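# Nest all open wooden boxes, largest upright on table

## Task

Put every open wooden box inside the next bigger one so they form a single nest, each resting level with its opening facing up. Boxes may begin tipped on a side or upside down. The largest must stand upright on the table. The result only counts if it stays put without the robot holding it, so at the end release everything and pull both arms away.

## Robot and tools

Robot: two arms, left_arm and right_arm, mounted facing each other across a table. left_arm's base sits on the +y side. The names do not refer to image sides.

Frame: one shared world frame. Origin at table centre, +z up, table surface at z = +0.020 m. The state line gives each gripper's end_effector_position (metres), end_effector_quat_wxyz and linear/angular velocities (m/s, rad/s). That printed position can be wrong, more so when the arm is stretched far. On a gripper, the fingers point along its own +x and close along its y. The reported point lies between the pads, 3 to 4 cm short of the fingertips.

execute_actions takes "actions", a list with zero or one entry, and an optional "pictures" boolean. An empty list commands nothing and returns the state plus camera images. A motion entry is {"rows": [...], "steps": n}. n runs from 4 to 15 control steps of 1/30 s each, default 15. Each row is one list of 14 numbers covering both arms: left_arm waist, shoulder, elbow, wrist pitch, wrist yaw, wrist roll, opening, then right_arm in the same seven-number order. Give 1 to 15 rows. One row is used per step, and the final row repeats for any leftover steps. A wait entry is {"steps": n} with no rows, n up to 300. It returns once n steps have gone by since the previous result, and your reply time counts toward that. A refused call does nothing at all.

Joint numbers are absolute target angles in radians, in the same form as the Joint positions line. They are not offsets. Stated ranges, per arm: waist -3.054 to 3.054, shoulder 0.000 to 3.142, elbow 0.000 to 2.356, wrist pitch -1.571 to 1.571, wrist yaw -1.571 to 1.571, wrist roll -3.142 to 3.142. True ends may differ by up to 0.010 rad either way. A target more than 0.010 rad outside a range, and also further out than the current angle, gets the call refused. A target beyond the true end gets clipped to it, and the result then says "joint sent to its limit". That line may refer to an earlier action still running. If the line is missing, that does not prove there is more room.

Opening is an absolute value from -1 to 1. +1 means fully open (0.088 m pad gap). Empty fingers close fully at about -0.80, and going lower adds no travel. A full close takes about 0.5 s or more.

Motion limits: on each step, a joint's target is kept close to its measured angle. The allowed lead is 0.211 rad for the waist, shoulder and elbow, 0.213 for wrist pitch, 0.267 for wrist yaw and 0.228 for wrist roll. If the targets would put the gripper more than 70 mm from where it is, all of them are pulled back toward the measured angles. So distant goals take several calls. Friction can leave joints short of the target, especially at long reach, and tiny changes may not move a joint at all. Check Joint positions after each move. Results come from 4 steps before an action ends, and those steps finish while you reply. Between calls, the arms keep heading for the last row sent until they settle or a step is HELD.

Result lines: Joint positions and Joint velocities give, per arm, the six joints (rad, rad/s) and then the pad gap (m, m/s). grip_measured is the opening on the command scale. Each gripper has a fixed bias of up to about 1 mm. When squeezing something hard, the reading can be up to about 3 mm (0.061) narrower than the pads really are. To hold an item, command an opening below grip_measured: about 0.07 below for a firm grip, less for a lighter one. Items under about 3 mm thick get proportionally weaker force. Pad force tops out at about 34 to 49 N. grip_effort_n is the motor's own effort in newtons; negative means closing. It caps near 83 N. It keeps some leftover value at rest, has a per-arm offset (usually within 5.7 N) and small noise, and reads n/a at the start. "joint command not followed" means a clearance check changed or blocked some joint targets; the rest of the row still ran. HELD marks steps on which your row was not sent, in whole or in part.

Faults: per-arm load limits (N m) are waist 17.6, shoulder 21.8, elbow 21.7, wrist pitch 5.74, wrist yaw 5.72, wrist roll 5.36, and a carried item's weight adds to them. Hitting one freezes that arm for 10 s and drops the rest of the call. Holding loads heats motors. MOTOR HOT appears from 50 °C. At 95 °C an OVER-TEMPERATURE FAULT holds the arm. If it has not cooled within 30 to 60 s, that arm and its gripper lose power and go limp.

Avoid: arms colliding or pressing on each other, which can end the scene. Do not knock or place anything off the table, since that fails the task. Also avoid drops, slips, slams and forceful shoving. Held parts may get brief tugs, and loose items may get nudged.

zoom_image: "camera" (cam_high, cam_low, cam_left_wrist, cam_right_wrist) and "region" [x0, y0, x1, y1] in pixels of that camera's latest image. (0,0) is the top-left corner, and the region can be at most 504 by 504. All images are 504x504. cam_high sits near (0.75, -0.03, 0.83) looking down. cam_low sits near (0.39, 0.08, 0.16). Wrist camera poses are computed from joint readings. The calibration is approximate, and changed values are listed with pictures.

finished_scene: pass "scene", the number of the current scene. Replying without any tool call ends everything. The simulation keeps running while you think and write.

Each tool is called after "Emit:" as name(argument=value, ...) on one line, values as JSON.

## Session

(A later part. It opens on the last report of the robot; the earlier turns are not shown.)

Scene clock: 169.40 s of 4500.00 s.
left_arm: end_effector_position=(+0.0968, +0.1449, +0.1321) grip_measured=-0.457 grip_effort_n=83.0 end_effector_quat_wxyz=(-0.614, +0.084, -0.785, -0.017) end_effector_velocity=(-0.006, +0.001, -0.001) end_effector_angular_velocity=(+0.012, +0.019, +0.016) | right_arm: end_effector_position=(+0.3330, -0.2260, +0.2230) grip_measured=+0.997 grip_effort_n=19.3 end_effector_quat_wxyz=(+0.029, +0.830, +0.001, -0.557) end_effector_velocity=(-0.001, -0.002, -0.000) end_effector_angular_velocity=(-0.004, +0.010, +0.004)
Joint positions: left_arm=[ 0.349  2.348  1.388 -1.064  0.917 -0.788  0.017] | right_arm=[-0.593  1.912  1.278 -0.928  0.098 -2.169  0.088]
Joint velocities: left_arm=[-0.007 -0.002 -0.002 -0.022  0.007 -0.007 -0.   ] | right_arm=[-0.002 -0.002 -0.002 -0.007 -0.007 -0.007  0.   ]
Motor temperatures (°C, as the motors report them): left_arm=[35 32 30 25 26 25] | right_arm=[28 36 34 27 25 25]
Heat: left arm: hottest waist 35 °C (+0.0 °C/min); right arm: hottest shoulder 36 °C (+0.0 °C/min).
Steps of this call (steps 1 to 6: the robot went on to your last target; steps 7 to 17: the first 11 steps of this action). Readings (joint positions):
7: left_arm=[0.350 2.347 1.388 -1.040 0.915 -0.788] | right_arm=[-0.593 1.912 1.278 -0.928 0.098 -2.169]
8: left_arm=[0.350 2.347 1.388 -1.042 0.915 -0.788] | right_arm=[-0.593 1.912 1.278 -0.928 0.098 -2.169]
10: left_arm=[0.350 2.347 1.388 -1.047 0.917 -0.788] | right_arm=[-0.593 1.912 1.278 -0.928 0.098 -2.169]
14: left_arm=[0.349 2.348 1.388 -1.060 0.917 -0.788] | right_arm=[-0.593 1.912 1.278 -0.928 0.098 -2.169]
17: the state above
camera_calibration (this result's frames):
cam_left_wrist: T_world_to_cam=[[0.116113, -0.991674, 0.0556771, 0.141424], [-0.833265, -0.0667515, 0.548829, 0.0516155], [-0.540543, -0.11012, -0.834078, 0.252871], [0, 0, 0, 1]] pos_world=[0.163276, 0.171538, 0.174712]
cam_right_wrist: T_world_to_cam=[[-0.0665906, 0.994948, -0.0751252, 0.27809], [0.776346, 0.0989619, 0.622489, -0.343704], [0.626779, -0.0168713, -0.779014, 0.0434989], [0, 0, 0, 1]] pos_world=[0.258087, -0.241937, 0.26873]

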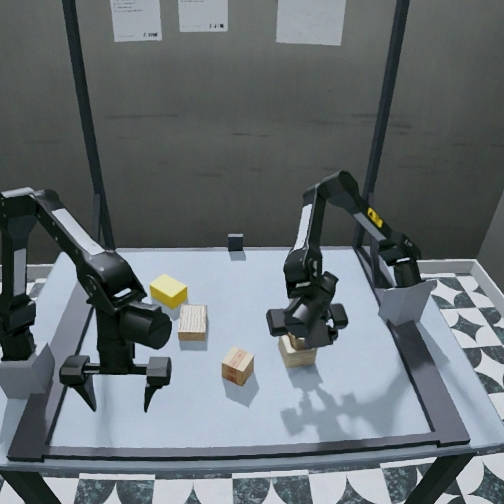

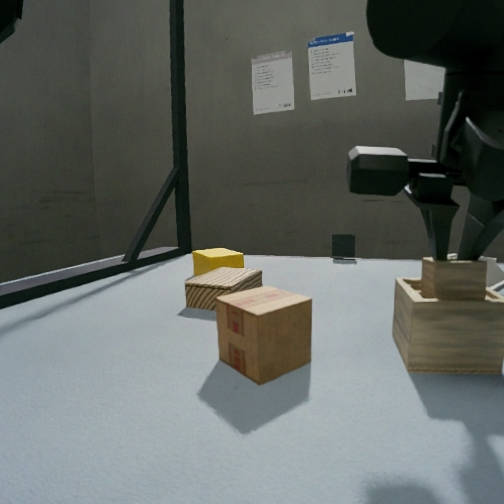

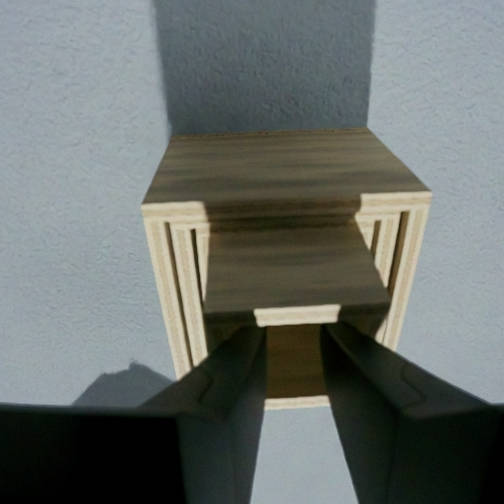

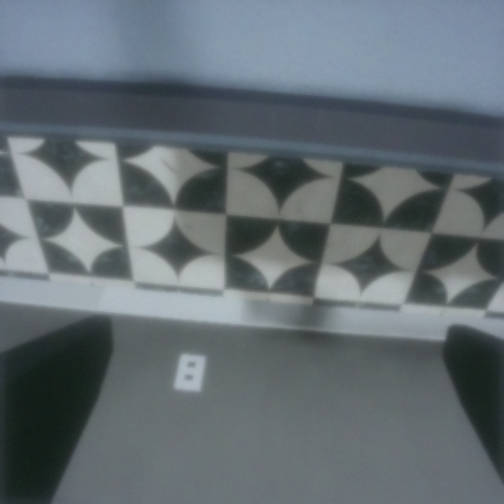

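Emit:
execute_actions(actions=[{"rows":[[0.34,2.362,1.383,-1.064,0.925,-0.788,0.1,-0.593,1.912,1.278,-0.928,0.098,-2.169,1],[0.34,2.362,1.383,-1.064,0.932,-0.788,0.1,-0.593,1.912,1.278,-0.928,0.098,-2.169,1],[0.34,2.362,1.383,-1.064,0.94,-0.788,0.1,-0.593,1.912,1.278,-0.928,0.098,-2.169,1]],"steps":15}], pictures=true)

Scene clock: 170.03 s of 4500.00 s.
left_arm: end_effector_position=(+0.0933, +0.1433, +0.1295) grip_measured=-0.456 grip_effort_n=83.0 end_effector_quat_wxyz=(-0.608, +0.084, -0.790, -0.017) end_effector_velocity=(-0.002, -0.001, +0.001) end_effector_angular_velocity=(-0.001, +0.007, +0.008) | right_arm: end_effector_position=(+0.3330, -0.2260, +0.2230) grip_measured=+0.997 grip_effort_n=18.4 end_effector_quat_wxyz=(+0.029, +0.830, +0.001, -0.557) end_effector_velocity=(+0.001, -0.005, -0.001) end_effector_angular_velocity=(-0.020, +0.001, +0.009)
Joint positions: left_arm=[ 0.339  2.352  1.387 -1.066  0.934 -0.788  0.017] | right_arm=[-0.593  1.912  1.278 -0.928  0.098 -2.169  0.088]
Joint velocities: left_arm=[-0.002 -0.002  0.002 -0.007  0.007 -0.007 -0.   ] | right_arm=[-0.007 -0.002 -0.007 -0.007  0.007 -0.022 -0.   ]
Motor temperatures (°C, as the motors report them): left_arm=[35 32 30 25 26 25] | right_arm=[28 36 34 27 25 25]
Heat: left arm: hottest waist 35 °C (+0.0 °C/min); right arm: hottest shoulder 36 °C (+0.0 °C/min).
Steps of this call (steps 1 to 4: the last 4 steps of your previous action; steps 5 to 8: the robot went on to your last target; steps 9 to 19: the first 11 steps of this action). Readings (joint positions):
9: left_arm=[0.348 2.348 1.388 -1.066 0.917 -0.788] | right_arm=[-0.593 1.912 1.278 -0.928 0.098 -2.169]
10: left_arm=[0.348 2.348 1.388 -1.066 0.918 -0.788] | right_arm=[-0.593 1.912 1.278 -0.928 0.098 -2.169]
12: left_arm=[0.348 2.348 1.388 -1.066 0.922 -0.788] | right_arm=[-0.593 1.912 1.278 -0.928 0.098 -2.169]
16: left_arm=[0.342 2.351 1.388 -1.066 0.931 -0.788] | right_arm=[-0.593 1.912 1.278 -0.928 0.098 -2.169]
19: the state above
camera_calibration (this result's frames):
cam_left_wrist: T_world_to_cam=[[0.116591, -0.991529, 0.0572468, 0.140049], [-0.824412, -0.0644749, 0.562306, 0.047096], [-0.553852, -0.112755, -0.824945, 0.249057], [0, 0, 0, 1]] pos_world=[0.160438, 0.169981, 0.170958]
cam_right_wrist: T_world_to_cam=[[-0.0665906, 0.994948, -0.0751252, 0.27809], [0.776346, 0.0989619, 0.622489, -0.343704], [0.626779, -0.0168713, -0.779014, 0.0434989], [0, 0, 0, 1]] pos_world=[0.258087, -0.241937, 0.26873]

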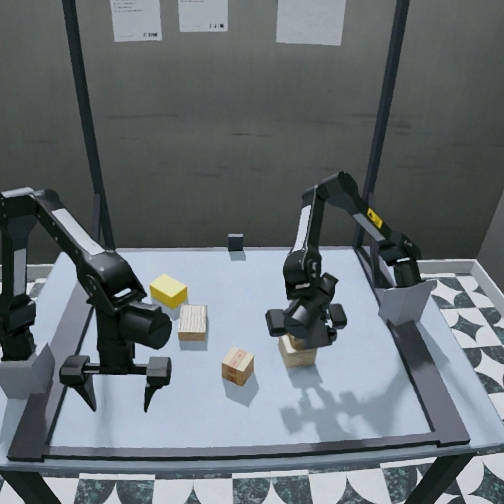

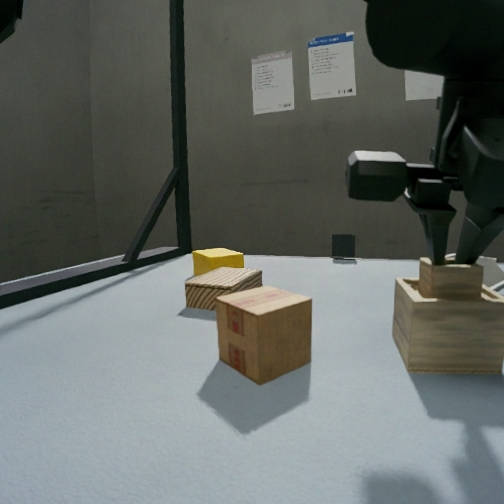

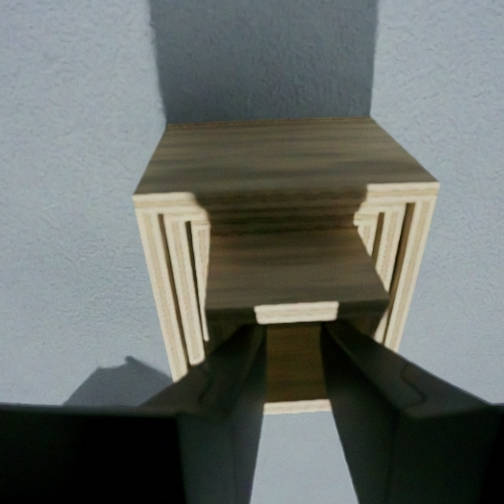

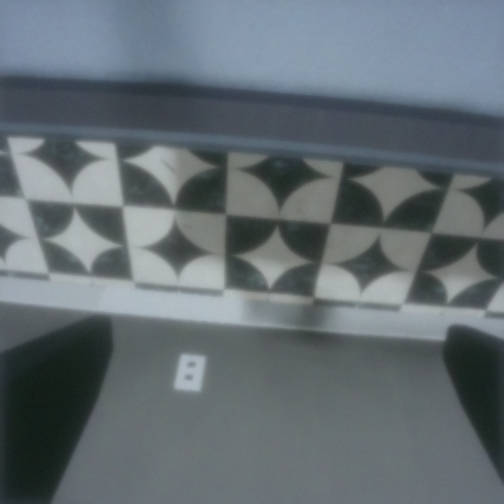

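Emit:
execute_actions(actions=[{"rows":[[0.343,2.36,1.386,-1.058,0.935,-0.788,0.1,-0.593,1.912,1.278,-0.928,0.098,-2.169,1],[0.347,2.362,1.386,-1.05,0.935,-0.788,0.1,-0.593,1.912,1.278,-0.928,0.098,-2.169,1],[0.35,2.366,1.386,-1.043,0.935,-0.788,0.1,-0.593,1.912,1.278,-0.928,0.098,-2.169,1],[0.352,2.37,1.386,-1.038,0.935,-0.788,0.1,-0.593,1.912,1.278,-0.928,0.098,-2.169,1]],"steps":15}], pictures=true)

Scene clock: 170.63 s of 4500.00 s.
left_arm: end_effector_position=(+0.0982, +0.1426, +0.1299) grip_measured=-0.456 grip_effort_n=83.0 end_effector_quat_wxyz=(-0.611, +0.088, -0.787, -0.009) end_effector_velocity=(-0.001, +0.001, -0.000) end_effector_angular_velocity=(+0.001, +0.012, +0.017) | right_arm: end_effector_position=(+0.3330, -0.2260, +0.2230) grip_measured=+0.997 grip_effort_n=19.3 end_effector_quat_wxyz=(+0.029, +0.830, +0.001, -0.557) end_effector_velocity=(-0.001, -0.002, -0.000) end_effector_angular_velocity=(+0.001, +0.010, -0.010)
Joint positions: left_arm=[ 0.348  2.357  1.387 -1.045  0.936 -0.788  0.017] | right_arm=[-0.593  1.912  1.278 -0.928  0.098 -2.169  0.088]
Joint velocities: left_arm=[ 0.002  0.002 -0.002 -0.007  0.007 -0.007 -0.   ] | right_arm=[-0.002 -0.002 -0.002 -0.007 -0.007  0.007  0.   ]
Motor temperatures (°C, as the motors report them): left_arm=[35 32 30 25 26 25] | right_arm=[28 36 34 27 25 25]
Heat: left arm: hottest waist 35 °C (+0.0 °C/min); right arm: hottest shoulder 36 °C (+0.0 °C/min).
Steps of this call (steps 1 to 4: the last 4 steps of your previous action; steps 5 to 7: the robot went on to your last target; steps 8 to 18: the first 11 steps of this action). Readings (joint positions):
8: left_arm=[0.339 2.352 1.387 -1.066 0.936 -0.788] | right_arm=[-0.593 1.912 1.278 -0.928 0.098 -2.169]
9: left_arm=[0.339 2.352 1.387 -1.065 0.936 -0.788] | right_arm=[-0.593 1.912 1.278 -0.928 0.098 -2.169]
11: left_arm=[0.341 2.352 1.387 -1.057 0.936 -0.788] | right_arm=[-0.593 1.912 1.278 -0.928 0.098 -2.169]
15: left_arm=[0.346 2.355 1.387 -1.047 0.936 -0.788] | right_arm=[-0.593 1.912 1.278 -0.928 0.098 -2.169]
18: the state above
camera_calibration (this result's frames):
cam_left_wrist: T_world_to_cam=[[0.112348, -0.990942, 0.0735697, 0.136968], [-0.830113, -0.0529039, 0.55508, 0.0507401], [-0.54616, -0.123433, -0.828537, 0.253349], [0, 0, 0, 1]] pos_world=[0.165101, 0.169683, 0.171668]
cam_right_wrist: T_world_to_cam=[[-0.0665906, 0.994948, -0.0751252, 0.27809], [0.776346, 0.0989619, 0.622489, -0.343704], [0.626779, -0.0168713, -0.779014, 0.0434989], [0, 0, 0, 1]] pos_world=[0.258087, -0.241937, 0.26873]

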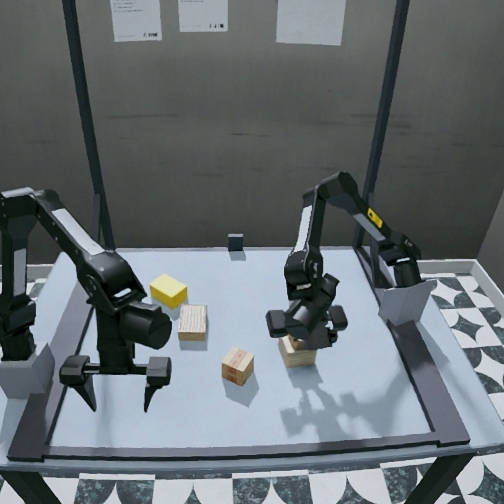

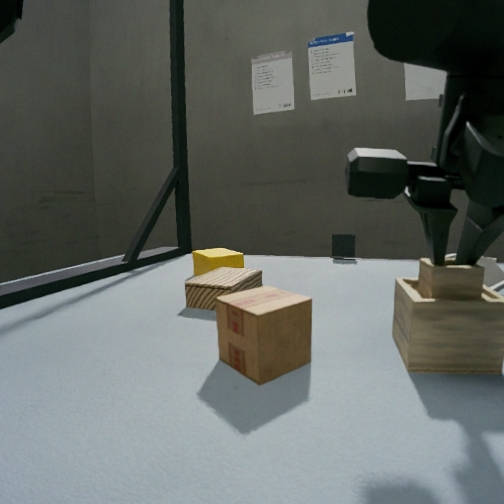

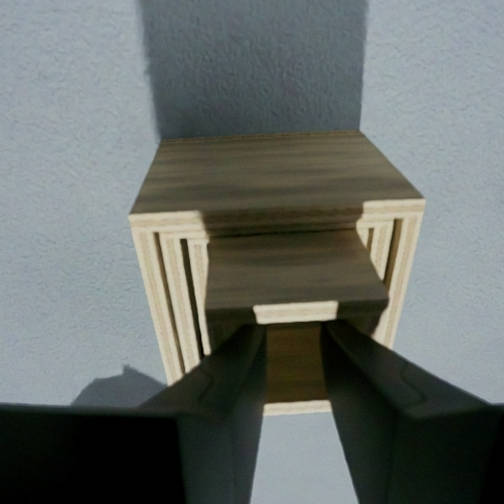

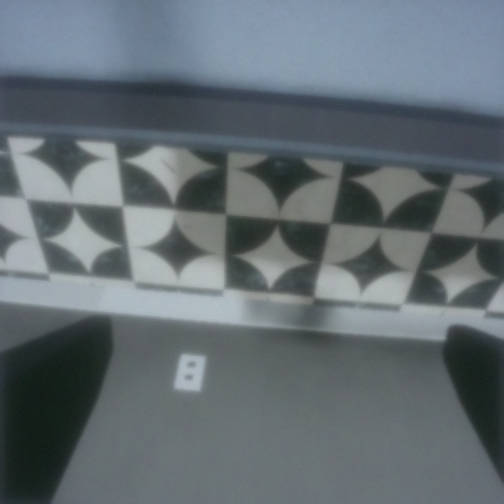

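Emit:
execute_actions(actions=[{"rows":[[0.35,2.352,1.387,-1.045,0.936,-0.788,-0.52,-0.593,1.912,1.278,-0.928,0.098,-2.169,1]],"steps":15}], pictures=true)

Emit:
zoom_image(camera="cam_left_wrist", region=[130, 170, 440, 400])

Scene clock: 171.17 s of 4500.00 s.
left_arm: end_effector_position=(+0.0984, +0.1427, +0.1299) grip_measured=-0.490 grip_effort_n=2.6 end_effector_quat_wxyz=(-0.611, +0.088, -0.787, -0.009) end_effector_velocity=(-0.001, -0.001, -0.001) end_effector_angular_velocity=(+0.002, -0.011, -0.021) | right_arm: end_effector_position=(+0.3330, -0.2260, +0.2230) grip_measured=+0.997 grip_effort_n=19.3 end_effector_quat_wxyz=(+0.029, +0.830, +0.001, -0.557) end_effector_velocity=(-0.002, -0.005, -0.000) end_effector_angular_velocity=(-0.015, +0.018, -0.004)
Joint positions: left_arm=[ 0.348  2.357  1.387 -1.045  0.936 -0.788  0.015] | right_arm=[-0.593  1.912  1.278 -0.928  0.098 -2.169  0.088]
Joint velocities: left_arm=[-0.007 -0.007 -0.002  0.007 -0.007  0.007 -0.01 ] | right_arm=[-0.007 -0.002 -0.002 -0.022 -0.007 -0.007 -0.   ]
Motor temperatures (°C, as the motors report them): left_arm=[35 32 30 25 26 25] | right_arm=[28 36 34 27 25 25]
Heat: left arm: hottest waist 35 °C (+0.0 °C/min); right arm: hottest shoulder 36 °C (+0.0 °C/min).
Steps of this call (steps 1 to 4: the last 4 steps of your previous action; step 5: the robot went on to your last target; steps 6 to 16: the first 11 steps of this action). Readings (joint positions):
6: left_arm=[0.348 2.357 1.387 -1.045 0.936 -0.788] | right_arm=[-0.593 1.912 1.278 -0.928 0.098 -2.169]
7: left_arm=[0.348 2.357 1.387 -1.045 0.936 -0.788] | right_arm=[-0.593 1.912 1.278 -0.928 0.098 -2.169]
9: left_arm=[0.348 2.357 1.387 -1.045 0.936 -0.788] | right_arm=[-0.593 1.912 1.278 -0.928 0.098 -2.169]
13: left_arm=[0.348 2.357 1.387 -1.045 0.936 -0.788] | right_arm=[-0.593 1.912 1.278 -0.928 0.098 -2.169]
16: the state above
camera_calibration (this result's frames):
cam_left_wrist: T_world_to_cam=[[0.112876, -0.99088, 0.0735908, 0.136988], [-0.830015, -0.0533187, 0.555186, 0.0509019], [-0.546199, -0.123749, -0.828464, 0.25347], [0, 0, 0, 1]] pos_world=[0.165232, 0.169819, 0.17165]
cam_right_wrist: T_world_to_cam=[[-0.0665906, 0.994948, -0.0751252, 0.27809], [0.776346, 0.0989619, 0.622489, -0.343704], [0.626779, -0.0168713, -0.779014, 0.0434989], [0, 0, 0, 1]] pos_world=[0.258087, -0.241937, 0.26873]

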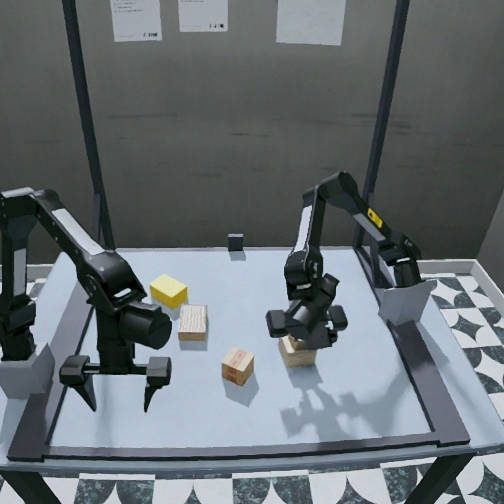

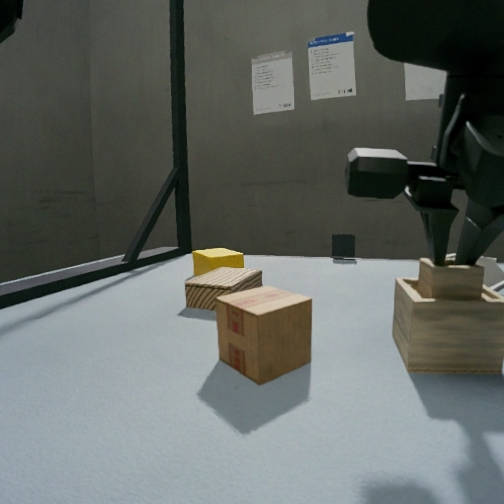

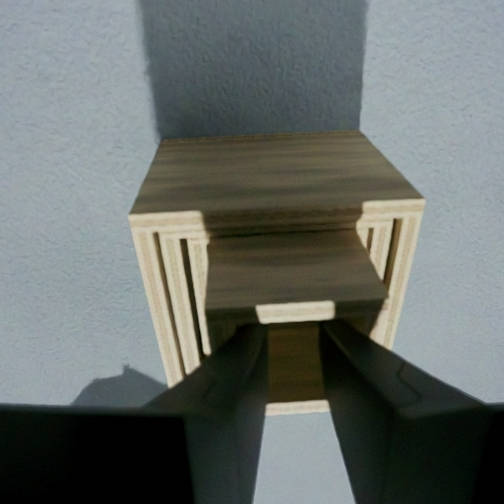

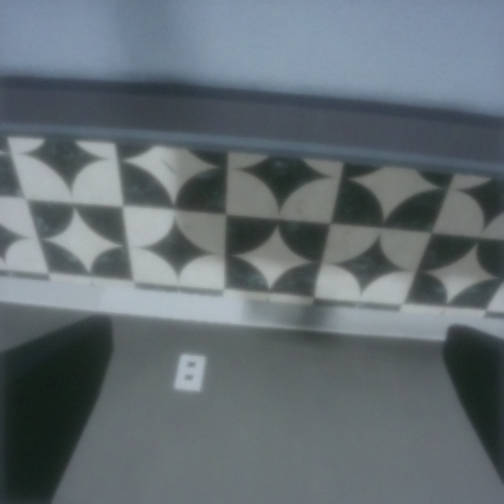

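Region (130, 170, 440, 400) of cam_left_wrist's 504x504 image, scaled by 1.626, with more detail than that image has; it fills the top 374 rows of this view, and the rest is white.

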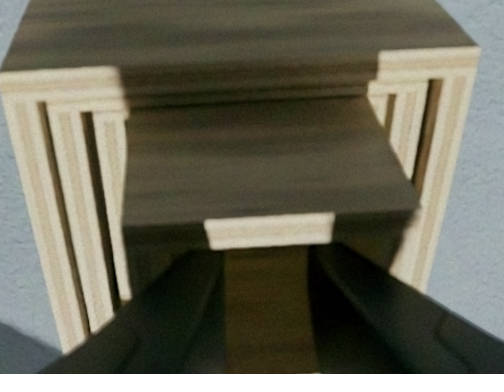

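Emit:
execute_actions(actions=[{"rows":[[0.352,2.35,1.387,-1.035,0.936,-0.788,-0.6,-0.593,1.912,1.278,-0.928,0.098,-2.169,1],[0.356,2.35,1.387,-1.025,0.936,-0.788,-0.6,-0.593,1.912,1.278,-0.928,0.098,-2.169,1],[0.36,2.35,1.387,-1.015,0.936,-0.788,-0.6,-0.593,1.912,1.278,-0.928,0.098,-2.169,1]],"steps":15}], pictures=true)

Emit:
zoom_image(camera="cam_left_wrist", region=[130, 170, 440, 400])

Scene clock: 171.90 s of 4500.00 s.
left_arm: end_effector_position=(+0.1031, +0.1408, +0.1310) grip_measured=-0.592 grip_effort_n=-18.4 end_effector_quat_wxyz=(-0.616, +0.089, -0.782, +0.002) end_effector_velocity=(+0.006, -0.001, -0.001) end_effector_angular_velocity=(-0.011, -0.022, -0.012) | right_arm: end_effector_position=(+0.3330, -0.2260, +0.2230) grip_measured=+0.997 grip_effort_n=19.3 end_effector_quat_wxyz=(+0.029, +0.830, +0.001, -0.557) end_effector_velocity=(+0.001, +0.004, +0.002) end_effector_angular_velocity=(+0.029, -0.008, -0.001)
Joint positions: left_arm=[ 0.355  2.357  1.387 -1.019  0.936 -0.788  0.01 ] | right_arm=[-0.593  1.912  1.278 -0.928  0.098 -2.169  0.088]
Joint velocities: left_arm=[ 0.002  0.002 -0.002  0.037 -0.007 -0.007 -0.002] | right_arm=[-0.002 -0.007 -0.002  0.022 -0.007  0.007 -0.   ]
Motor temperatures (°C, as the motors report them): left_arm=[35 32 30 25 26 25] | right_arm=[28 36 34 27 25 25]
Heat: left arm: hottest waist 35 °C (+0.0 °C/min); right arm: hottest shoulder 36 °C (+0.0 °C/min).
Steps of this call (steps 1 to 4: the last 4 steps of your previous action; steps 5 to 11: the robot went on to your last target; steps 12 to 22: the first 11 steps of this action). Readings (joint positions):
12: left_arm=[0.348 2.357 1.387 -1.045 0.936 -0.788] | right_arm=[-0.593 1.912 1.278 -0.928 0.098 -2.169]
13: left_arm=[0.348 2.357 1.387 -1.043 0.936 -0.788] | right_arm=[-0.593 1.912 1.278 -0.928 0.098 -2.169]
15: left_arm=[0.349 2.357 1.387 -1.032 0.936 -0.788] | right_arm=[-0.593 1.912 1.278 -0.928 0.098 -2.169]
19: left_arm=[0.353 2.357 1.387 -1.022 0.936 -0.788] | right_arm=[-0.593 1.912 1.278 -0.928 0.098 -2.169]
22: the state above
camera_calibration (this result's frames):
cam_left_wrist: T_world_to_cam=[[0.100141, -0.990617, 0.0930017, 0.133198], [-0.839445, -0.0339387, 0.542383, 0.0540556], [-0.534138, -0.132385, -0.834968, 0.257576], [0, 0, 0, 1]] pos_world=[0.169619, 0.167882, 0.173361]
cam_right_wrist: T_world_to_cam=[[-0.0665906, 0.994948, -0.0751252, 0.27809], [0.776346, 0.0989619, 0.622489, -0.343704], [0.626779, -0.0168713, -0.779014, 0.0434989], [0, 0, 0, 1]] pos_world=[0.258087, -0.241937, 0.26873]

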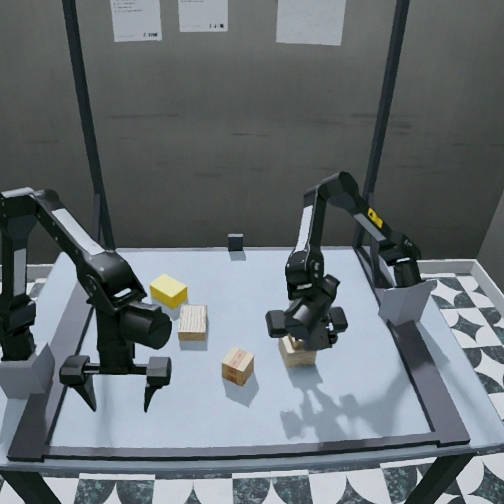

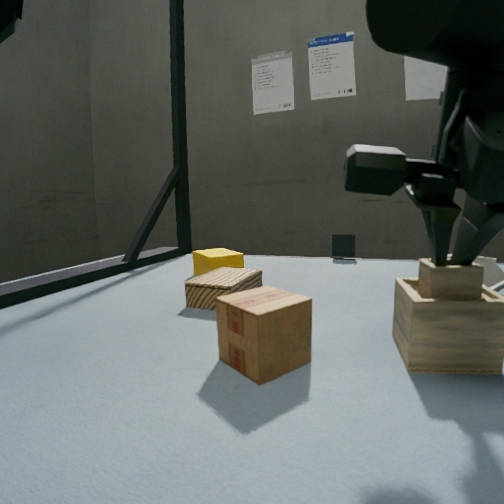

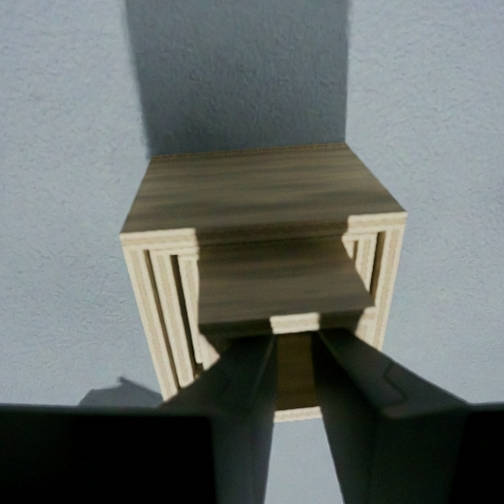

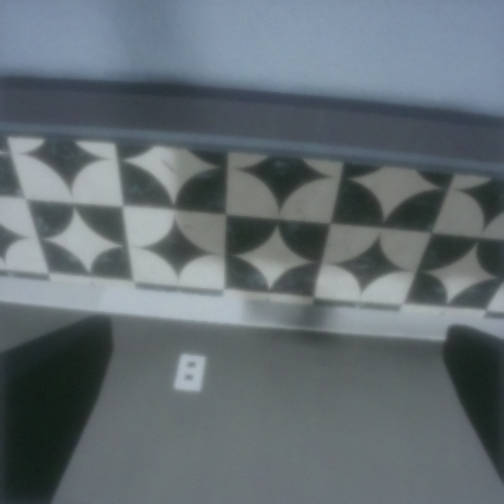

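Region (130, 170, 440, 400) of cam_left_wrist's 504x504 image, scaled by 1.626, with more detail than that image has; it fills the top 374 rows of this view, and the rest is white.

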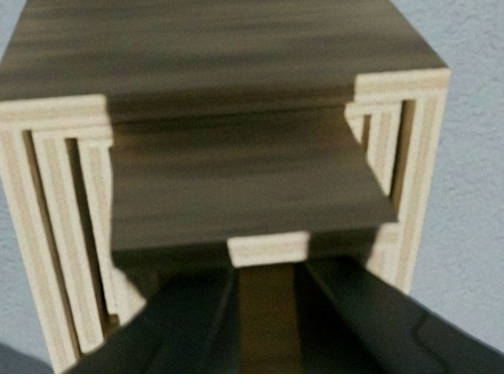

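Emit:
execute_actions(actions=[{"rows":[[0.362,2.352,1.39,-1.012,0.936,-0.788,-0.6,-0.593,1.912,1.278,-0.928,0.098,-2.169,1],[0.366,2.356,1.395,-1.005,0.936,-0.788,-0.6,-0.593,1.912,1.278,-0.928,0.098,-2.169,1],[0.37,2.36,1.40,-1.0,0.936,-0.788,-0.6,-0.593,1.912,1.278,-0.928,0.098,-2.169,1]],"steps":15}], pictures=true)

Emit:
zoom_image(camera="cam_left_wrist", region=[130, 170, 440, 400])

Scene clock: 172.60 s of 4500.00 s.
left_arm: end_effector_position=(+0.1079, +0.1390, +0.1339) grip_measured=-0.597 grip_effort_n=-18.4 end_effector_quat_wxyz=(-0.621, +0.092, -0.778, +0.011) end_effector_velocity=(+0.002, +0.001, +0.000) end_effector_angular_velocity=(+0.002, -0.008, +0.004) | right_arm: end_effector_position=(+0.3330, -0.2260, +0.2230) grip_measured=+0.997 grip_effort_n=18.8 end_effector_quat_wxyz=(+0.029, +0.830, +0.001, -0.557) end_effector_velocity=(-0.003, -0.005, -0.001) end_effector_angular_velocity=(-0.031, +0.006, +0.016)
Joint positions: left_arm=[ 0.365  2.357  1.392 -1.003  0.936 -0.788  0.01 ] | right_arm=[-0.593  1.912  1.278 -0.928  0.098 -2.169  0.088]
Joint velocities: left_arm=[ 0.002 -0.002 -0.002  0.007 -0.007 -0.007 -0.   ] | right_arm=[ 0.002 -0.002 -0.002 -0.022  0.007 -0.022  0.   ]
Motor temperatures (°C, as the motors report them): left_arm=[35 32 30 25 26 25] | right_arm=[28 36 34 27 25 25]
Heat: left arm: hottest waist 35 °C (+0.0 °C/min); right arm: hottest shoulder 36 °C (+0.0 °C/min).
Steps of this call (steps 1 to 4: the last 4 steps of your previous action; steps 5 to 10: the robot went on to your last target; steps 11 to 21: the first 11 steps of this action). Readings (joint positions):
11: left_arm=[0.355 2.357 1.387 -1.017 0.936 -0.788] | right_arm=[-0.593 1.912 1.278 -0.928 0.098 -2.169]
12: left_arm=[0.355 2.357 1.387 -1.016 0.936 -0.788] | right_arm=[-0.593 1.912 1.278 -0.928 0.098 -2.169]
14: left_arm=[0.357 2.357 1.388 -1.010 0.936 -0.788] | right_arm=[-0.593 1.912 1.278 -0.928 0.098 -2.169]
18: left_arm=[0.363 2.357 1.390 -1.004 0.936 -0.788] | right_arm=[-0.593 1.912 1.278 -0.928 0.098 -2.169]
21: the state above
camera_calibration (this result's frames):
cam_left_wrist: T_world_to_cam=[[0.0934692, -0.98941, 0.111043, 0.128837], [-0.847082, -0.0204207, 0.531069, 0.0569387], [-0.523178, -0.143701, -0.840021, 0.263358], [0, 0, 0, 1]] pos_world=[0.173973, 0.16648, 0.176682]
cam_right_wrist: T_world_to_cam=[[-0.0665906, 0.994948, -0.0751252, 0.27809], [0.776346, 0.0989619, 0.622489, -0.343704], [0.626779, -0.0168713, -0.779014, 0.0434989], [0, 0, 0, 1]] pos_world=[0.258087, -0.241937, 0.26873]

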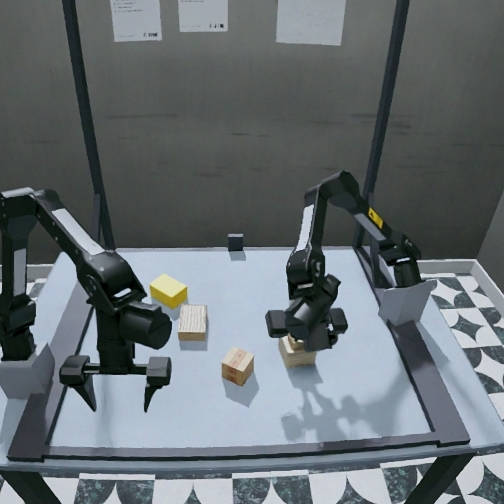

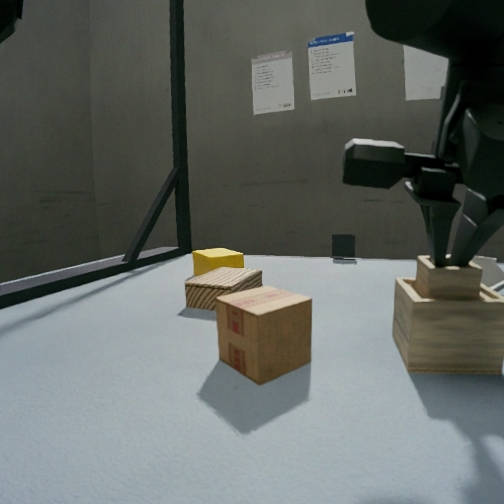

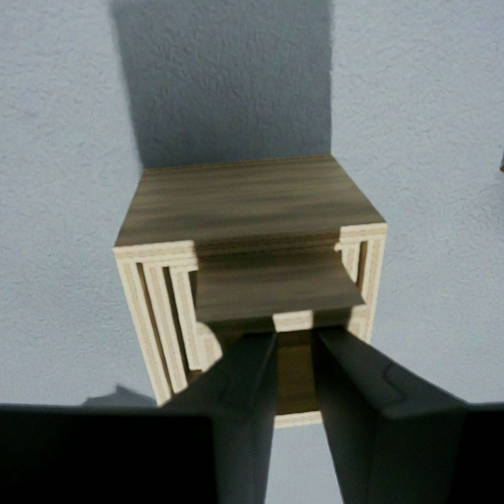

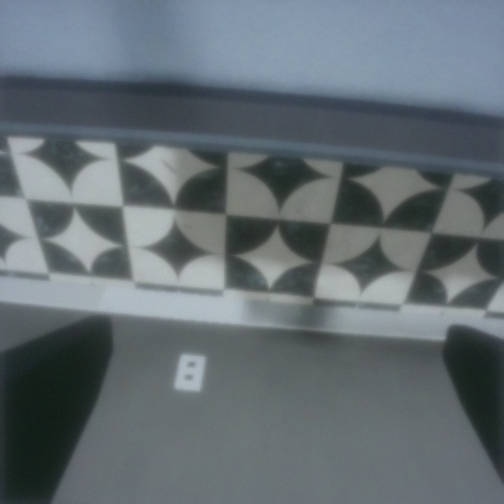

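Region (130, 170, 440, 400) of cam_left_wrist's 504x504 image, scaled by 1.626, with more detail than that image has; it fills the top 374 rows of this view, and the rest is white.

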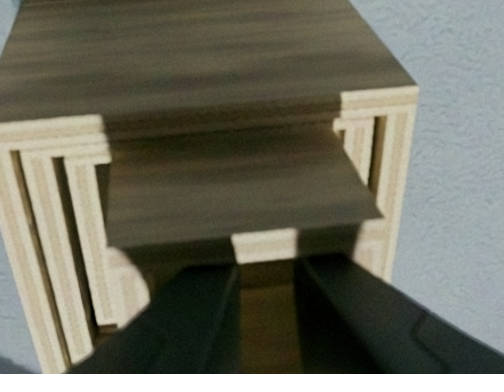

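Emit:
execute_actions(actions=[{"rows":[[0.36,2.35,1.39,-1.01,0.93,-0.788,-0.8,-0.593,1.912,1.278,-0.928,0.098,-2.169,1],[0.36,2.33,1.39,-1.02,0.92,-0.788,-0.9,-0.593,1.912,1.278,-0.928,0.098,-2.169,1],[0.38,2.30,1.39,-1.02,0.91,-0.78,-0.9,-0.593,1.912,1.278,-0.928,0.098,-2.169,1],[0.40,2.27,1.39,-1.02,0.90,-0.77,-0.9,-0.593,1.912,1.278,-0.928,0.098,-2.169,1],[0.42,2.24,1.39,-1.02,0.89,-0.75,-0.9,-0.593,1.912,1.278,-0.928,0.098,-2.169,1],[0.44,2.21,1.39,-1.03,0.88,-0.73,-0.9,-0.593,1.912,1.278,-0.928,0.098,-2.169,1]],"steps":15}])

Emit:
execute_actions(actions=[{"steps":8}], pictures=true)

Scene clock: 173.23 s of 4500.00 s.
left_arm: end_effector_position=(+0.1083, +0.1339, +0.1815) grip_measured=-0.789 grip_effort_n=-83.5 end_effector_quat_wxyz=(-0.660, +0.089, -0.743, +0.061) end_effector_velocity=(+0.001, -0.007, +0.120) end_effector_angular_velocity=(-0.191, -0.255, -0.074) | right_arm: end_effector_position=(+0.3330, -0.2260, +0.2230) grip_measured=+0.997 grip_effort_n=19.3 end_effector_quat_wxyz=(+0.029, +0.830, +0.001, -0.557) end_effector_velocity=(-0.001, -0.002, -0.000) end_effector_angular_velocity=(-0.010, +0.011, +0.017)
Joint positions: left_arm=[ 0.431  2.231  1.391 -1.024  0.893 -0.743  0.   ] | right_arm=[-0.593  1.912  1.278 -0.928  0.098 -2.169  0.088]
Joint velocities: left_arm=[ 0.183 -0.291  0.007 -0.051 -0.066  0.066 -0.   ] | right_arm=[-0.002 -0.002 -0.002 -0.007 -0.007 -0.022 -0.   ]
Motor temperatures (°C, as the motors report them): left_arm=[35 33 30 25 26 25] | right_arm=[28 37 34 27 25 25]
Heat: left arm: hottest waist 35 °C (+0.0 °C/min); right arm: hottest shoulder 37 °C (+1.0 °C/min).
Steps of this call (steps 1 to 4: the last 4 steps of your previous action; steps 5 to 8: the robot went on to your last target; steps 9 to 19: the first 11 steps of this action). Readings (joint positions):
9: left_arm=[0.365 2.357 1.392 -1.002 0.936 -0.788] | right_arm=[-0.593 1.912 1.278 -0.928 0.098 -2.169]
10: left_arm=[0.365 2.357 1.392 -1.003 0.935 -0.788] | right_arm=[-0.593 1.912 1.278 -0.928 0.098 -2.169]
12: left_arm=[0.365 2.348 1.392 -1.010 0.926 -0.787] | right_arm=[-0.593 1.912 1.278 -0.928 0.098 -2.169]
16: left_arm=[0.401 2.281 1.390 -1.021 0.899 -0.756] | right_arm=[-0.593 1.912 1.278 -0.928 0.098 -2.169]
19: the state above

Scene clock: 173.50 s of 4500.00 s.
left_arm: end_effector_position=(+0.1086, +0.1346, +0.1857) grip_measured=-0.789 grip_effort_n=-83.5 end_effector_quat_wxyz=(-0.665, +0.087, -0.739, +0.065) end_effector_velocity=(-0.004, +0.003, +0.005) end_effector_angular_velocity=(+0.017, -0.012, +0.012) | right_arm: end_effector_position=(+0.3330, -0.2260, +0.2230) grip_measured=+0.997 grip_effort_n=18.8 end_effector_quat_wxyz=(+0.029, +0.830, +0.001, -0.557) end_effector_velocity=(-0.003, +0.002, -0.002) end_effector_angular_velocity=(+0.015, +0.017, -0.000)
Joint positions: left_arm=[ 0.438  2.22   1.391 -1.028  0.884 -0.734  0.   ] | right_arm=[-0.593  1.912  1.278 -0.928  0.098 -2.169  0.088]
Joint velocities: left_arm=[ 0.002 -0.022 -0.002 -0.022 -0.022 -0.007  0.   ] | right_arm=[ 0.002 -0.002 -0.007  0.007 -0.022  0.007 -0.   ]
Motor temperatures (°C, as the motors report them): left_arm=[35 33 30 25 26 25] | right_arm=[28 37 34 27 25 25]
Heat: left arm: hottest waist 35 °C (+0.0 °C/min); right arm: hottest shoulder 37 °C (+1.0 °C/min).
Kept back: nothing.
Steps of this call (steps 1 to 4: the last 4 steps of your previous action; steps 5 to 8: the robot went on to your last target). Readings (joint positions):
1: left_arm=[0.435 2.224 1.391 -1.025 0.891 -0.740] | right_arm=[-0.593 1.912 1.278 -0.928 0.098 -2.169]
2: left_arm=[0.437 2.221 1.391 -1.026 0.889 -0.739] | right_arm=[-0.593 1.912 1.278 -0.928 0.098 -2.169]
4: left_arm=[0.438 2.221 1.391 -1.027 0.886 -0.737] | right_arm=[-0.593 1.912 1.278 -0.928 0.098 -2.169]
8: the state above
camera_calibration (this result's frames):
cam_left_wrist: T_world_to_cam=[[0.00853997, -0.982308, 0.187076, 0.112813], [-0.905986, 0.0715795, 0.417212, 0.0450209], [-0.423222, -0.173051, -0.889346, 0.308842], [0, 0, 0, 1]] pos_world=[0.170533, 0.16104, 0.23478]
cam_right_wrist: T_world_to_cam=[[-0.0665906, 0.994948, -0.0751252, 0.27809], [0.776346, 0.0989619, 0.622489, -0.343704], [0.626779, -0.0168713, -0.779014, 0.0434989], [0, 0, 0, 1]] pos_world=[0.258087, -0.241937, 0.26873]

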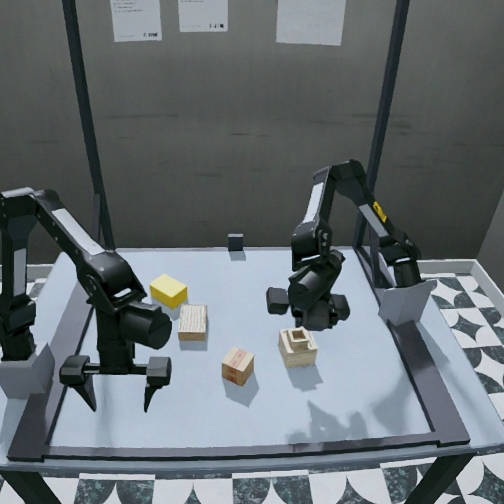

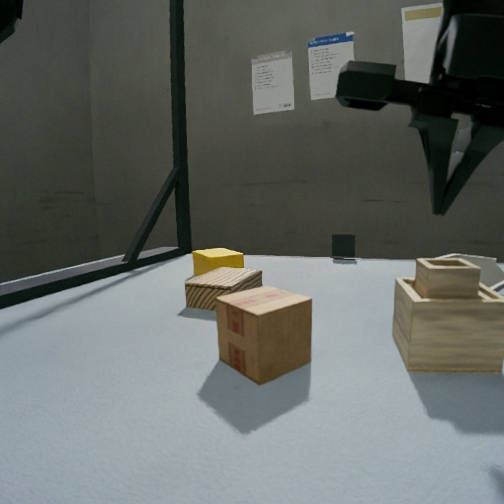

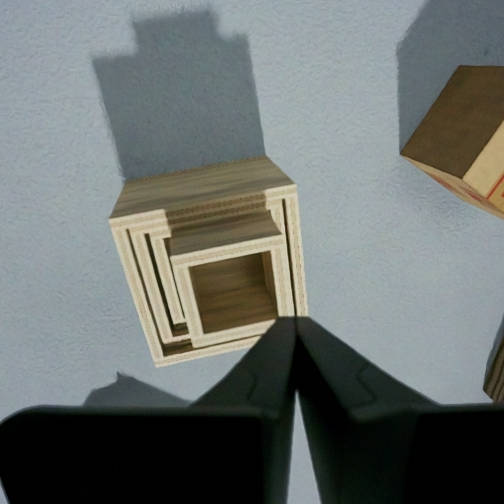

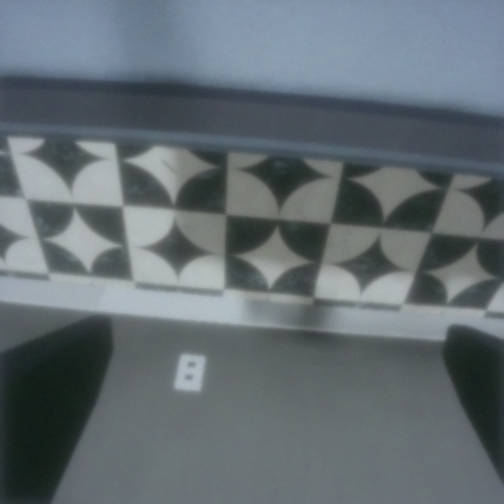

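Emit:
zoom_image(camera="cam_left_wrist", region=[90, 140, 330, 380])

Emit:
zoom_image(camera="cam_low", region=[380, 220, 504, 380])

Region (90, 140, 330, 380) of cam_left_wrist's 504x504 image, scaled by 2.100, with more detail than that image has.

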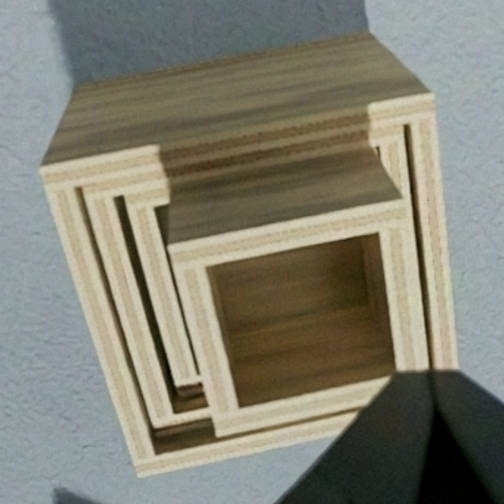

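Region (380, 220, 504, 380) of cam_low's 504x504 image, scaled by 3.150, with more detail than that image has; it fills the left 391 columns of this view, and the rest is white.

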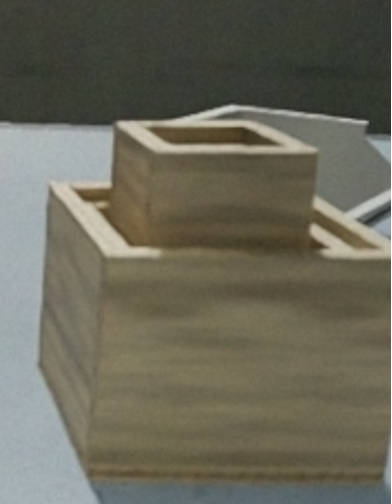

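Emit:
execute_actions(actions=[{"rows":[[0.375,2.285,1.385,-1.075,0.92,-0.775,-0.19,-0.593,1.912,1.278,-0.928,0.098,-2.169,1]],"steps":15}])

Emit:
execute_actions(actions=[{"steps":10}], pictures=true)

Scene clock: 174.33 s of 4500.00 s.
left_arm: end_effector_position=(+0.0924, +0.1365, +0.1569) grip_measured=-0.234 grip_effort_n=15.6 end_effector_quat_wxyz=(-0.631, +0.083, -0.771, +0.018) end_effector_velocity=(-0.006, +0.003, +0.003) end_effector_angular_velocity=(+0.016, +0.028, +0.058) | right_arm: end_effector_position=(+0.3330, -0.2260, +0.2230) grip_measured=+0.997 grip_effort_n=18.4 end_effector_quat_wxyz=(+0.029, +0.830, +0.001, -0.557) end_effector_velocity=(+0.000, +0.001, +0.000) end_effector_angular_velocity=(+0.002, +0.003, +0.021)
Joint positions: left_arm=[ 0.373  2.273  1.388 -1.07   0.913 -0.769  0.028] | right_arm=[-0.593  1.912  1.278 -0.928  0.098 -2.169  0.088]
Joint velocities: left_arm=[ 0.002 -0.007 -0.002 -0.037  0.007 -0.037  0.016] | right_arm=[-0.002 -0.002 -0.002  0.007 -0.007 -0.022 -0.   ]
Motor temperatures (°C, as the motors report them): left_arm=[35 33 30 25 26 25] | right_arm=[28 37 34 27 25 25]
Heat: left arm: hottest waist 35 °C (+0.0 °C/min); right arm: hottest shoulder 37 °C (+1.0 °C/min).
Steps of this call (steps 1 to 14: the robot went on to your last target; steps 15 to 25: the first 11 steps of this action). Readings (joint positions):
15: left_arm=[0.436 2.223 1.391 -1.032 0.884 -0.735] | right_arm=[-0.593 1.912 1.278 -0.928 0.098 -2.169]
16: left_arm=[0.431 2.229 1.391 -1.041 0.890 -0.743] | right_arm=[-0.593 1.912 1.278 -0.928 0.098 -2.169]
18: left_arm=[0.408 2.243 1.391 -1.057 0.901 -0.755] | right_arm=[-0.593 1.912 1.278 -0.928 0.098 -2.169]
22: left_arm=[0.375 2.270 1.389 -1.068 0.910 -0.766] | right_arm=[-0.593 1.912 1.278 -0.928 0.098 -2.169]
25: the state above

Scene clock: 174.67 s of 4500.00 s.
left_arm: end_effector_position=(+0.0920, +0.1366, +0.1567) grip_measured=-0.196 grip_effort_n=15.6 end_effector_quat_wxyz=(-0.630, +0.085, -0.772, +0.017) end_effector_velocity=(-0.001, +0.002, -0.001) end_effector_angular_velocity=(+0.012, +0.001, +0.009) | right_arm: end_effector_position=(+0.3330, -0.2260, +0.2230) grip_measured=+0.997 grip_effort_n=19.3 end_effector_quat_wxyz=(+0.029, +0.830, +0.001, -0.557) end_effector_velocity=(-0.004, -0.002, +0.002) end_effector_angular_velocity=(-0.010, +0.013, +0.007)
Joint positions: left_arm=[ 0.373  2.274  1.388 -1.073  0.916 -0.772  0.029] | right_arm=[-0.593  1.912  1.278 -0.928  0.098 -2.169  0.088]
Joint velocities: left_arm=[-0.002 -0.002 -0.002 -0.007 -0.007 -0.007  0.001] | right_arm=[ 0.002 -0.007  0.002 -0.022 -0.007 -0.007 -0.   ]
Motor temperatures (°C, as the motors report them): left_arm=[35 33 30 25 26 25] | right_arm=[28 37 34 27 25 25]
Heat: left arm: hottest waist 35 °C (+0.0 °C/min); right arm: hottest shoulder 37 °C (+1.0 °C/min).
Kept back: nothing.
Steps of this call (steps 1 to 4: the last 4 steps of your previous action; steps 5 to 10: the robot went on to your last target). Readings (joint positions):
1: left_arm=[0.373 2.273 1.388 -1.071 0.914 -0.770] | right_arm=[-0.593 1.912 1.278 -0.928 0.098 -2.169]
2: left_arm=[0.373 2.273 1.388 -1.072 0.915 -0.770] | right_arm=[-0.593 1.912 1.278 -0.928 0.098 -2.169]
4: left_arm=[0.373 2.273 1.388 -1.072 0.915 -0.771] | right_arm=[-0.593 1.912 1.278 -0.928 0.098 -2.169]
8: left_arm=[0.373 2.274 1.388 -1.073 0.916 -0.772] | right_arm=[-0.593 1.912 1.278 -0.928 0.098 -2.169]
10: the state above
camera_calibration (this result's frames):
cam_left_wrist: T_world_to_cam=[[0.0743205, -0.991025, 0.111113, 0.127442], [-0.859061, -0.00703842, 0.511825, 0.0335382], [-0.506449, -0.133492, -0.851874, 0.272797], [0, 0, 0, 1]] pos_world=[0.157497, 0.162951, 0.201062]
cam_right_wrist: T_world_to_cam=[[-0.0665906, 0.994948, -0.0751252, 0.27809], [0.776346, 0.0989619, 0.622489, -0.343704], [0.626779, -0.0168713, -0.779014, 0.0434989], [0, 0, 0, 1]] pos_world=[0.258087, -0.241937, 0.26873]

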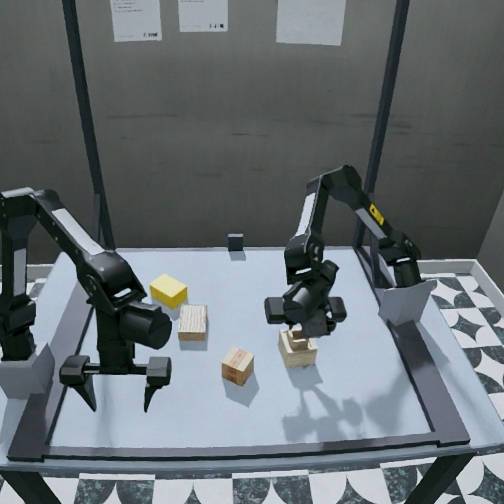

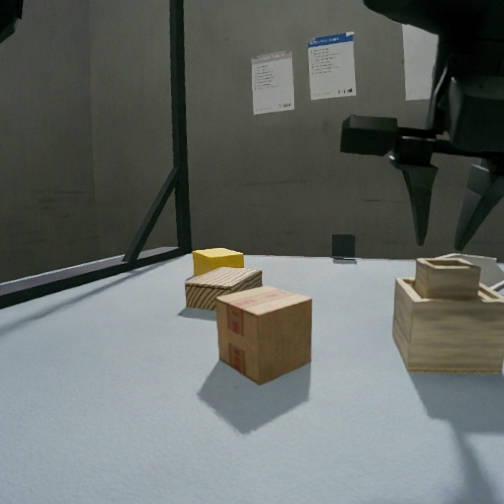

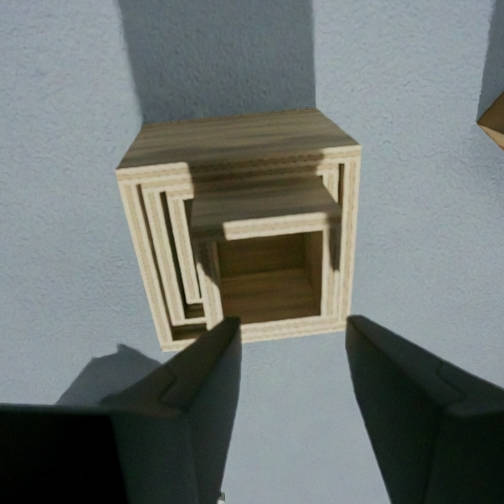

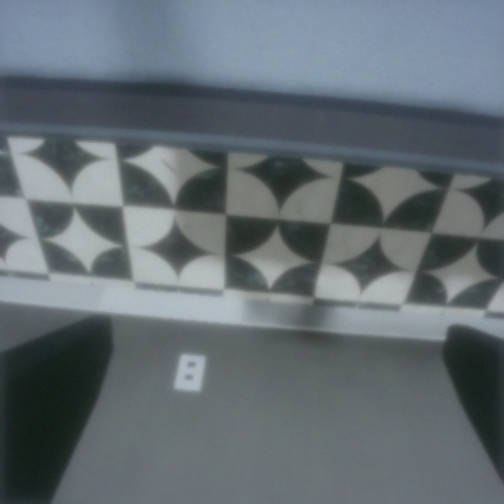

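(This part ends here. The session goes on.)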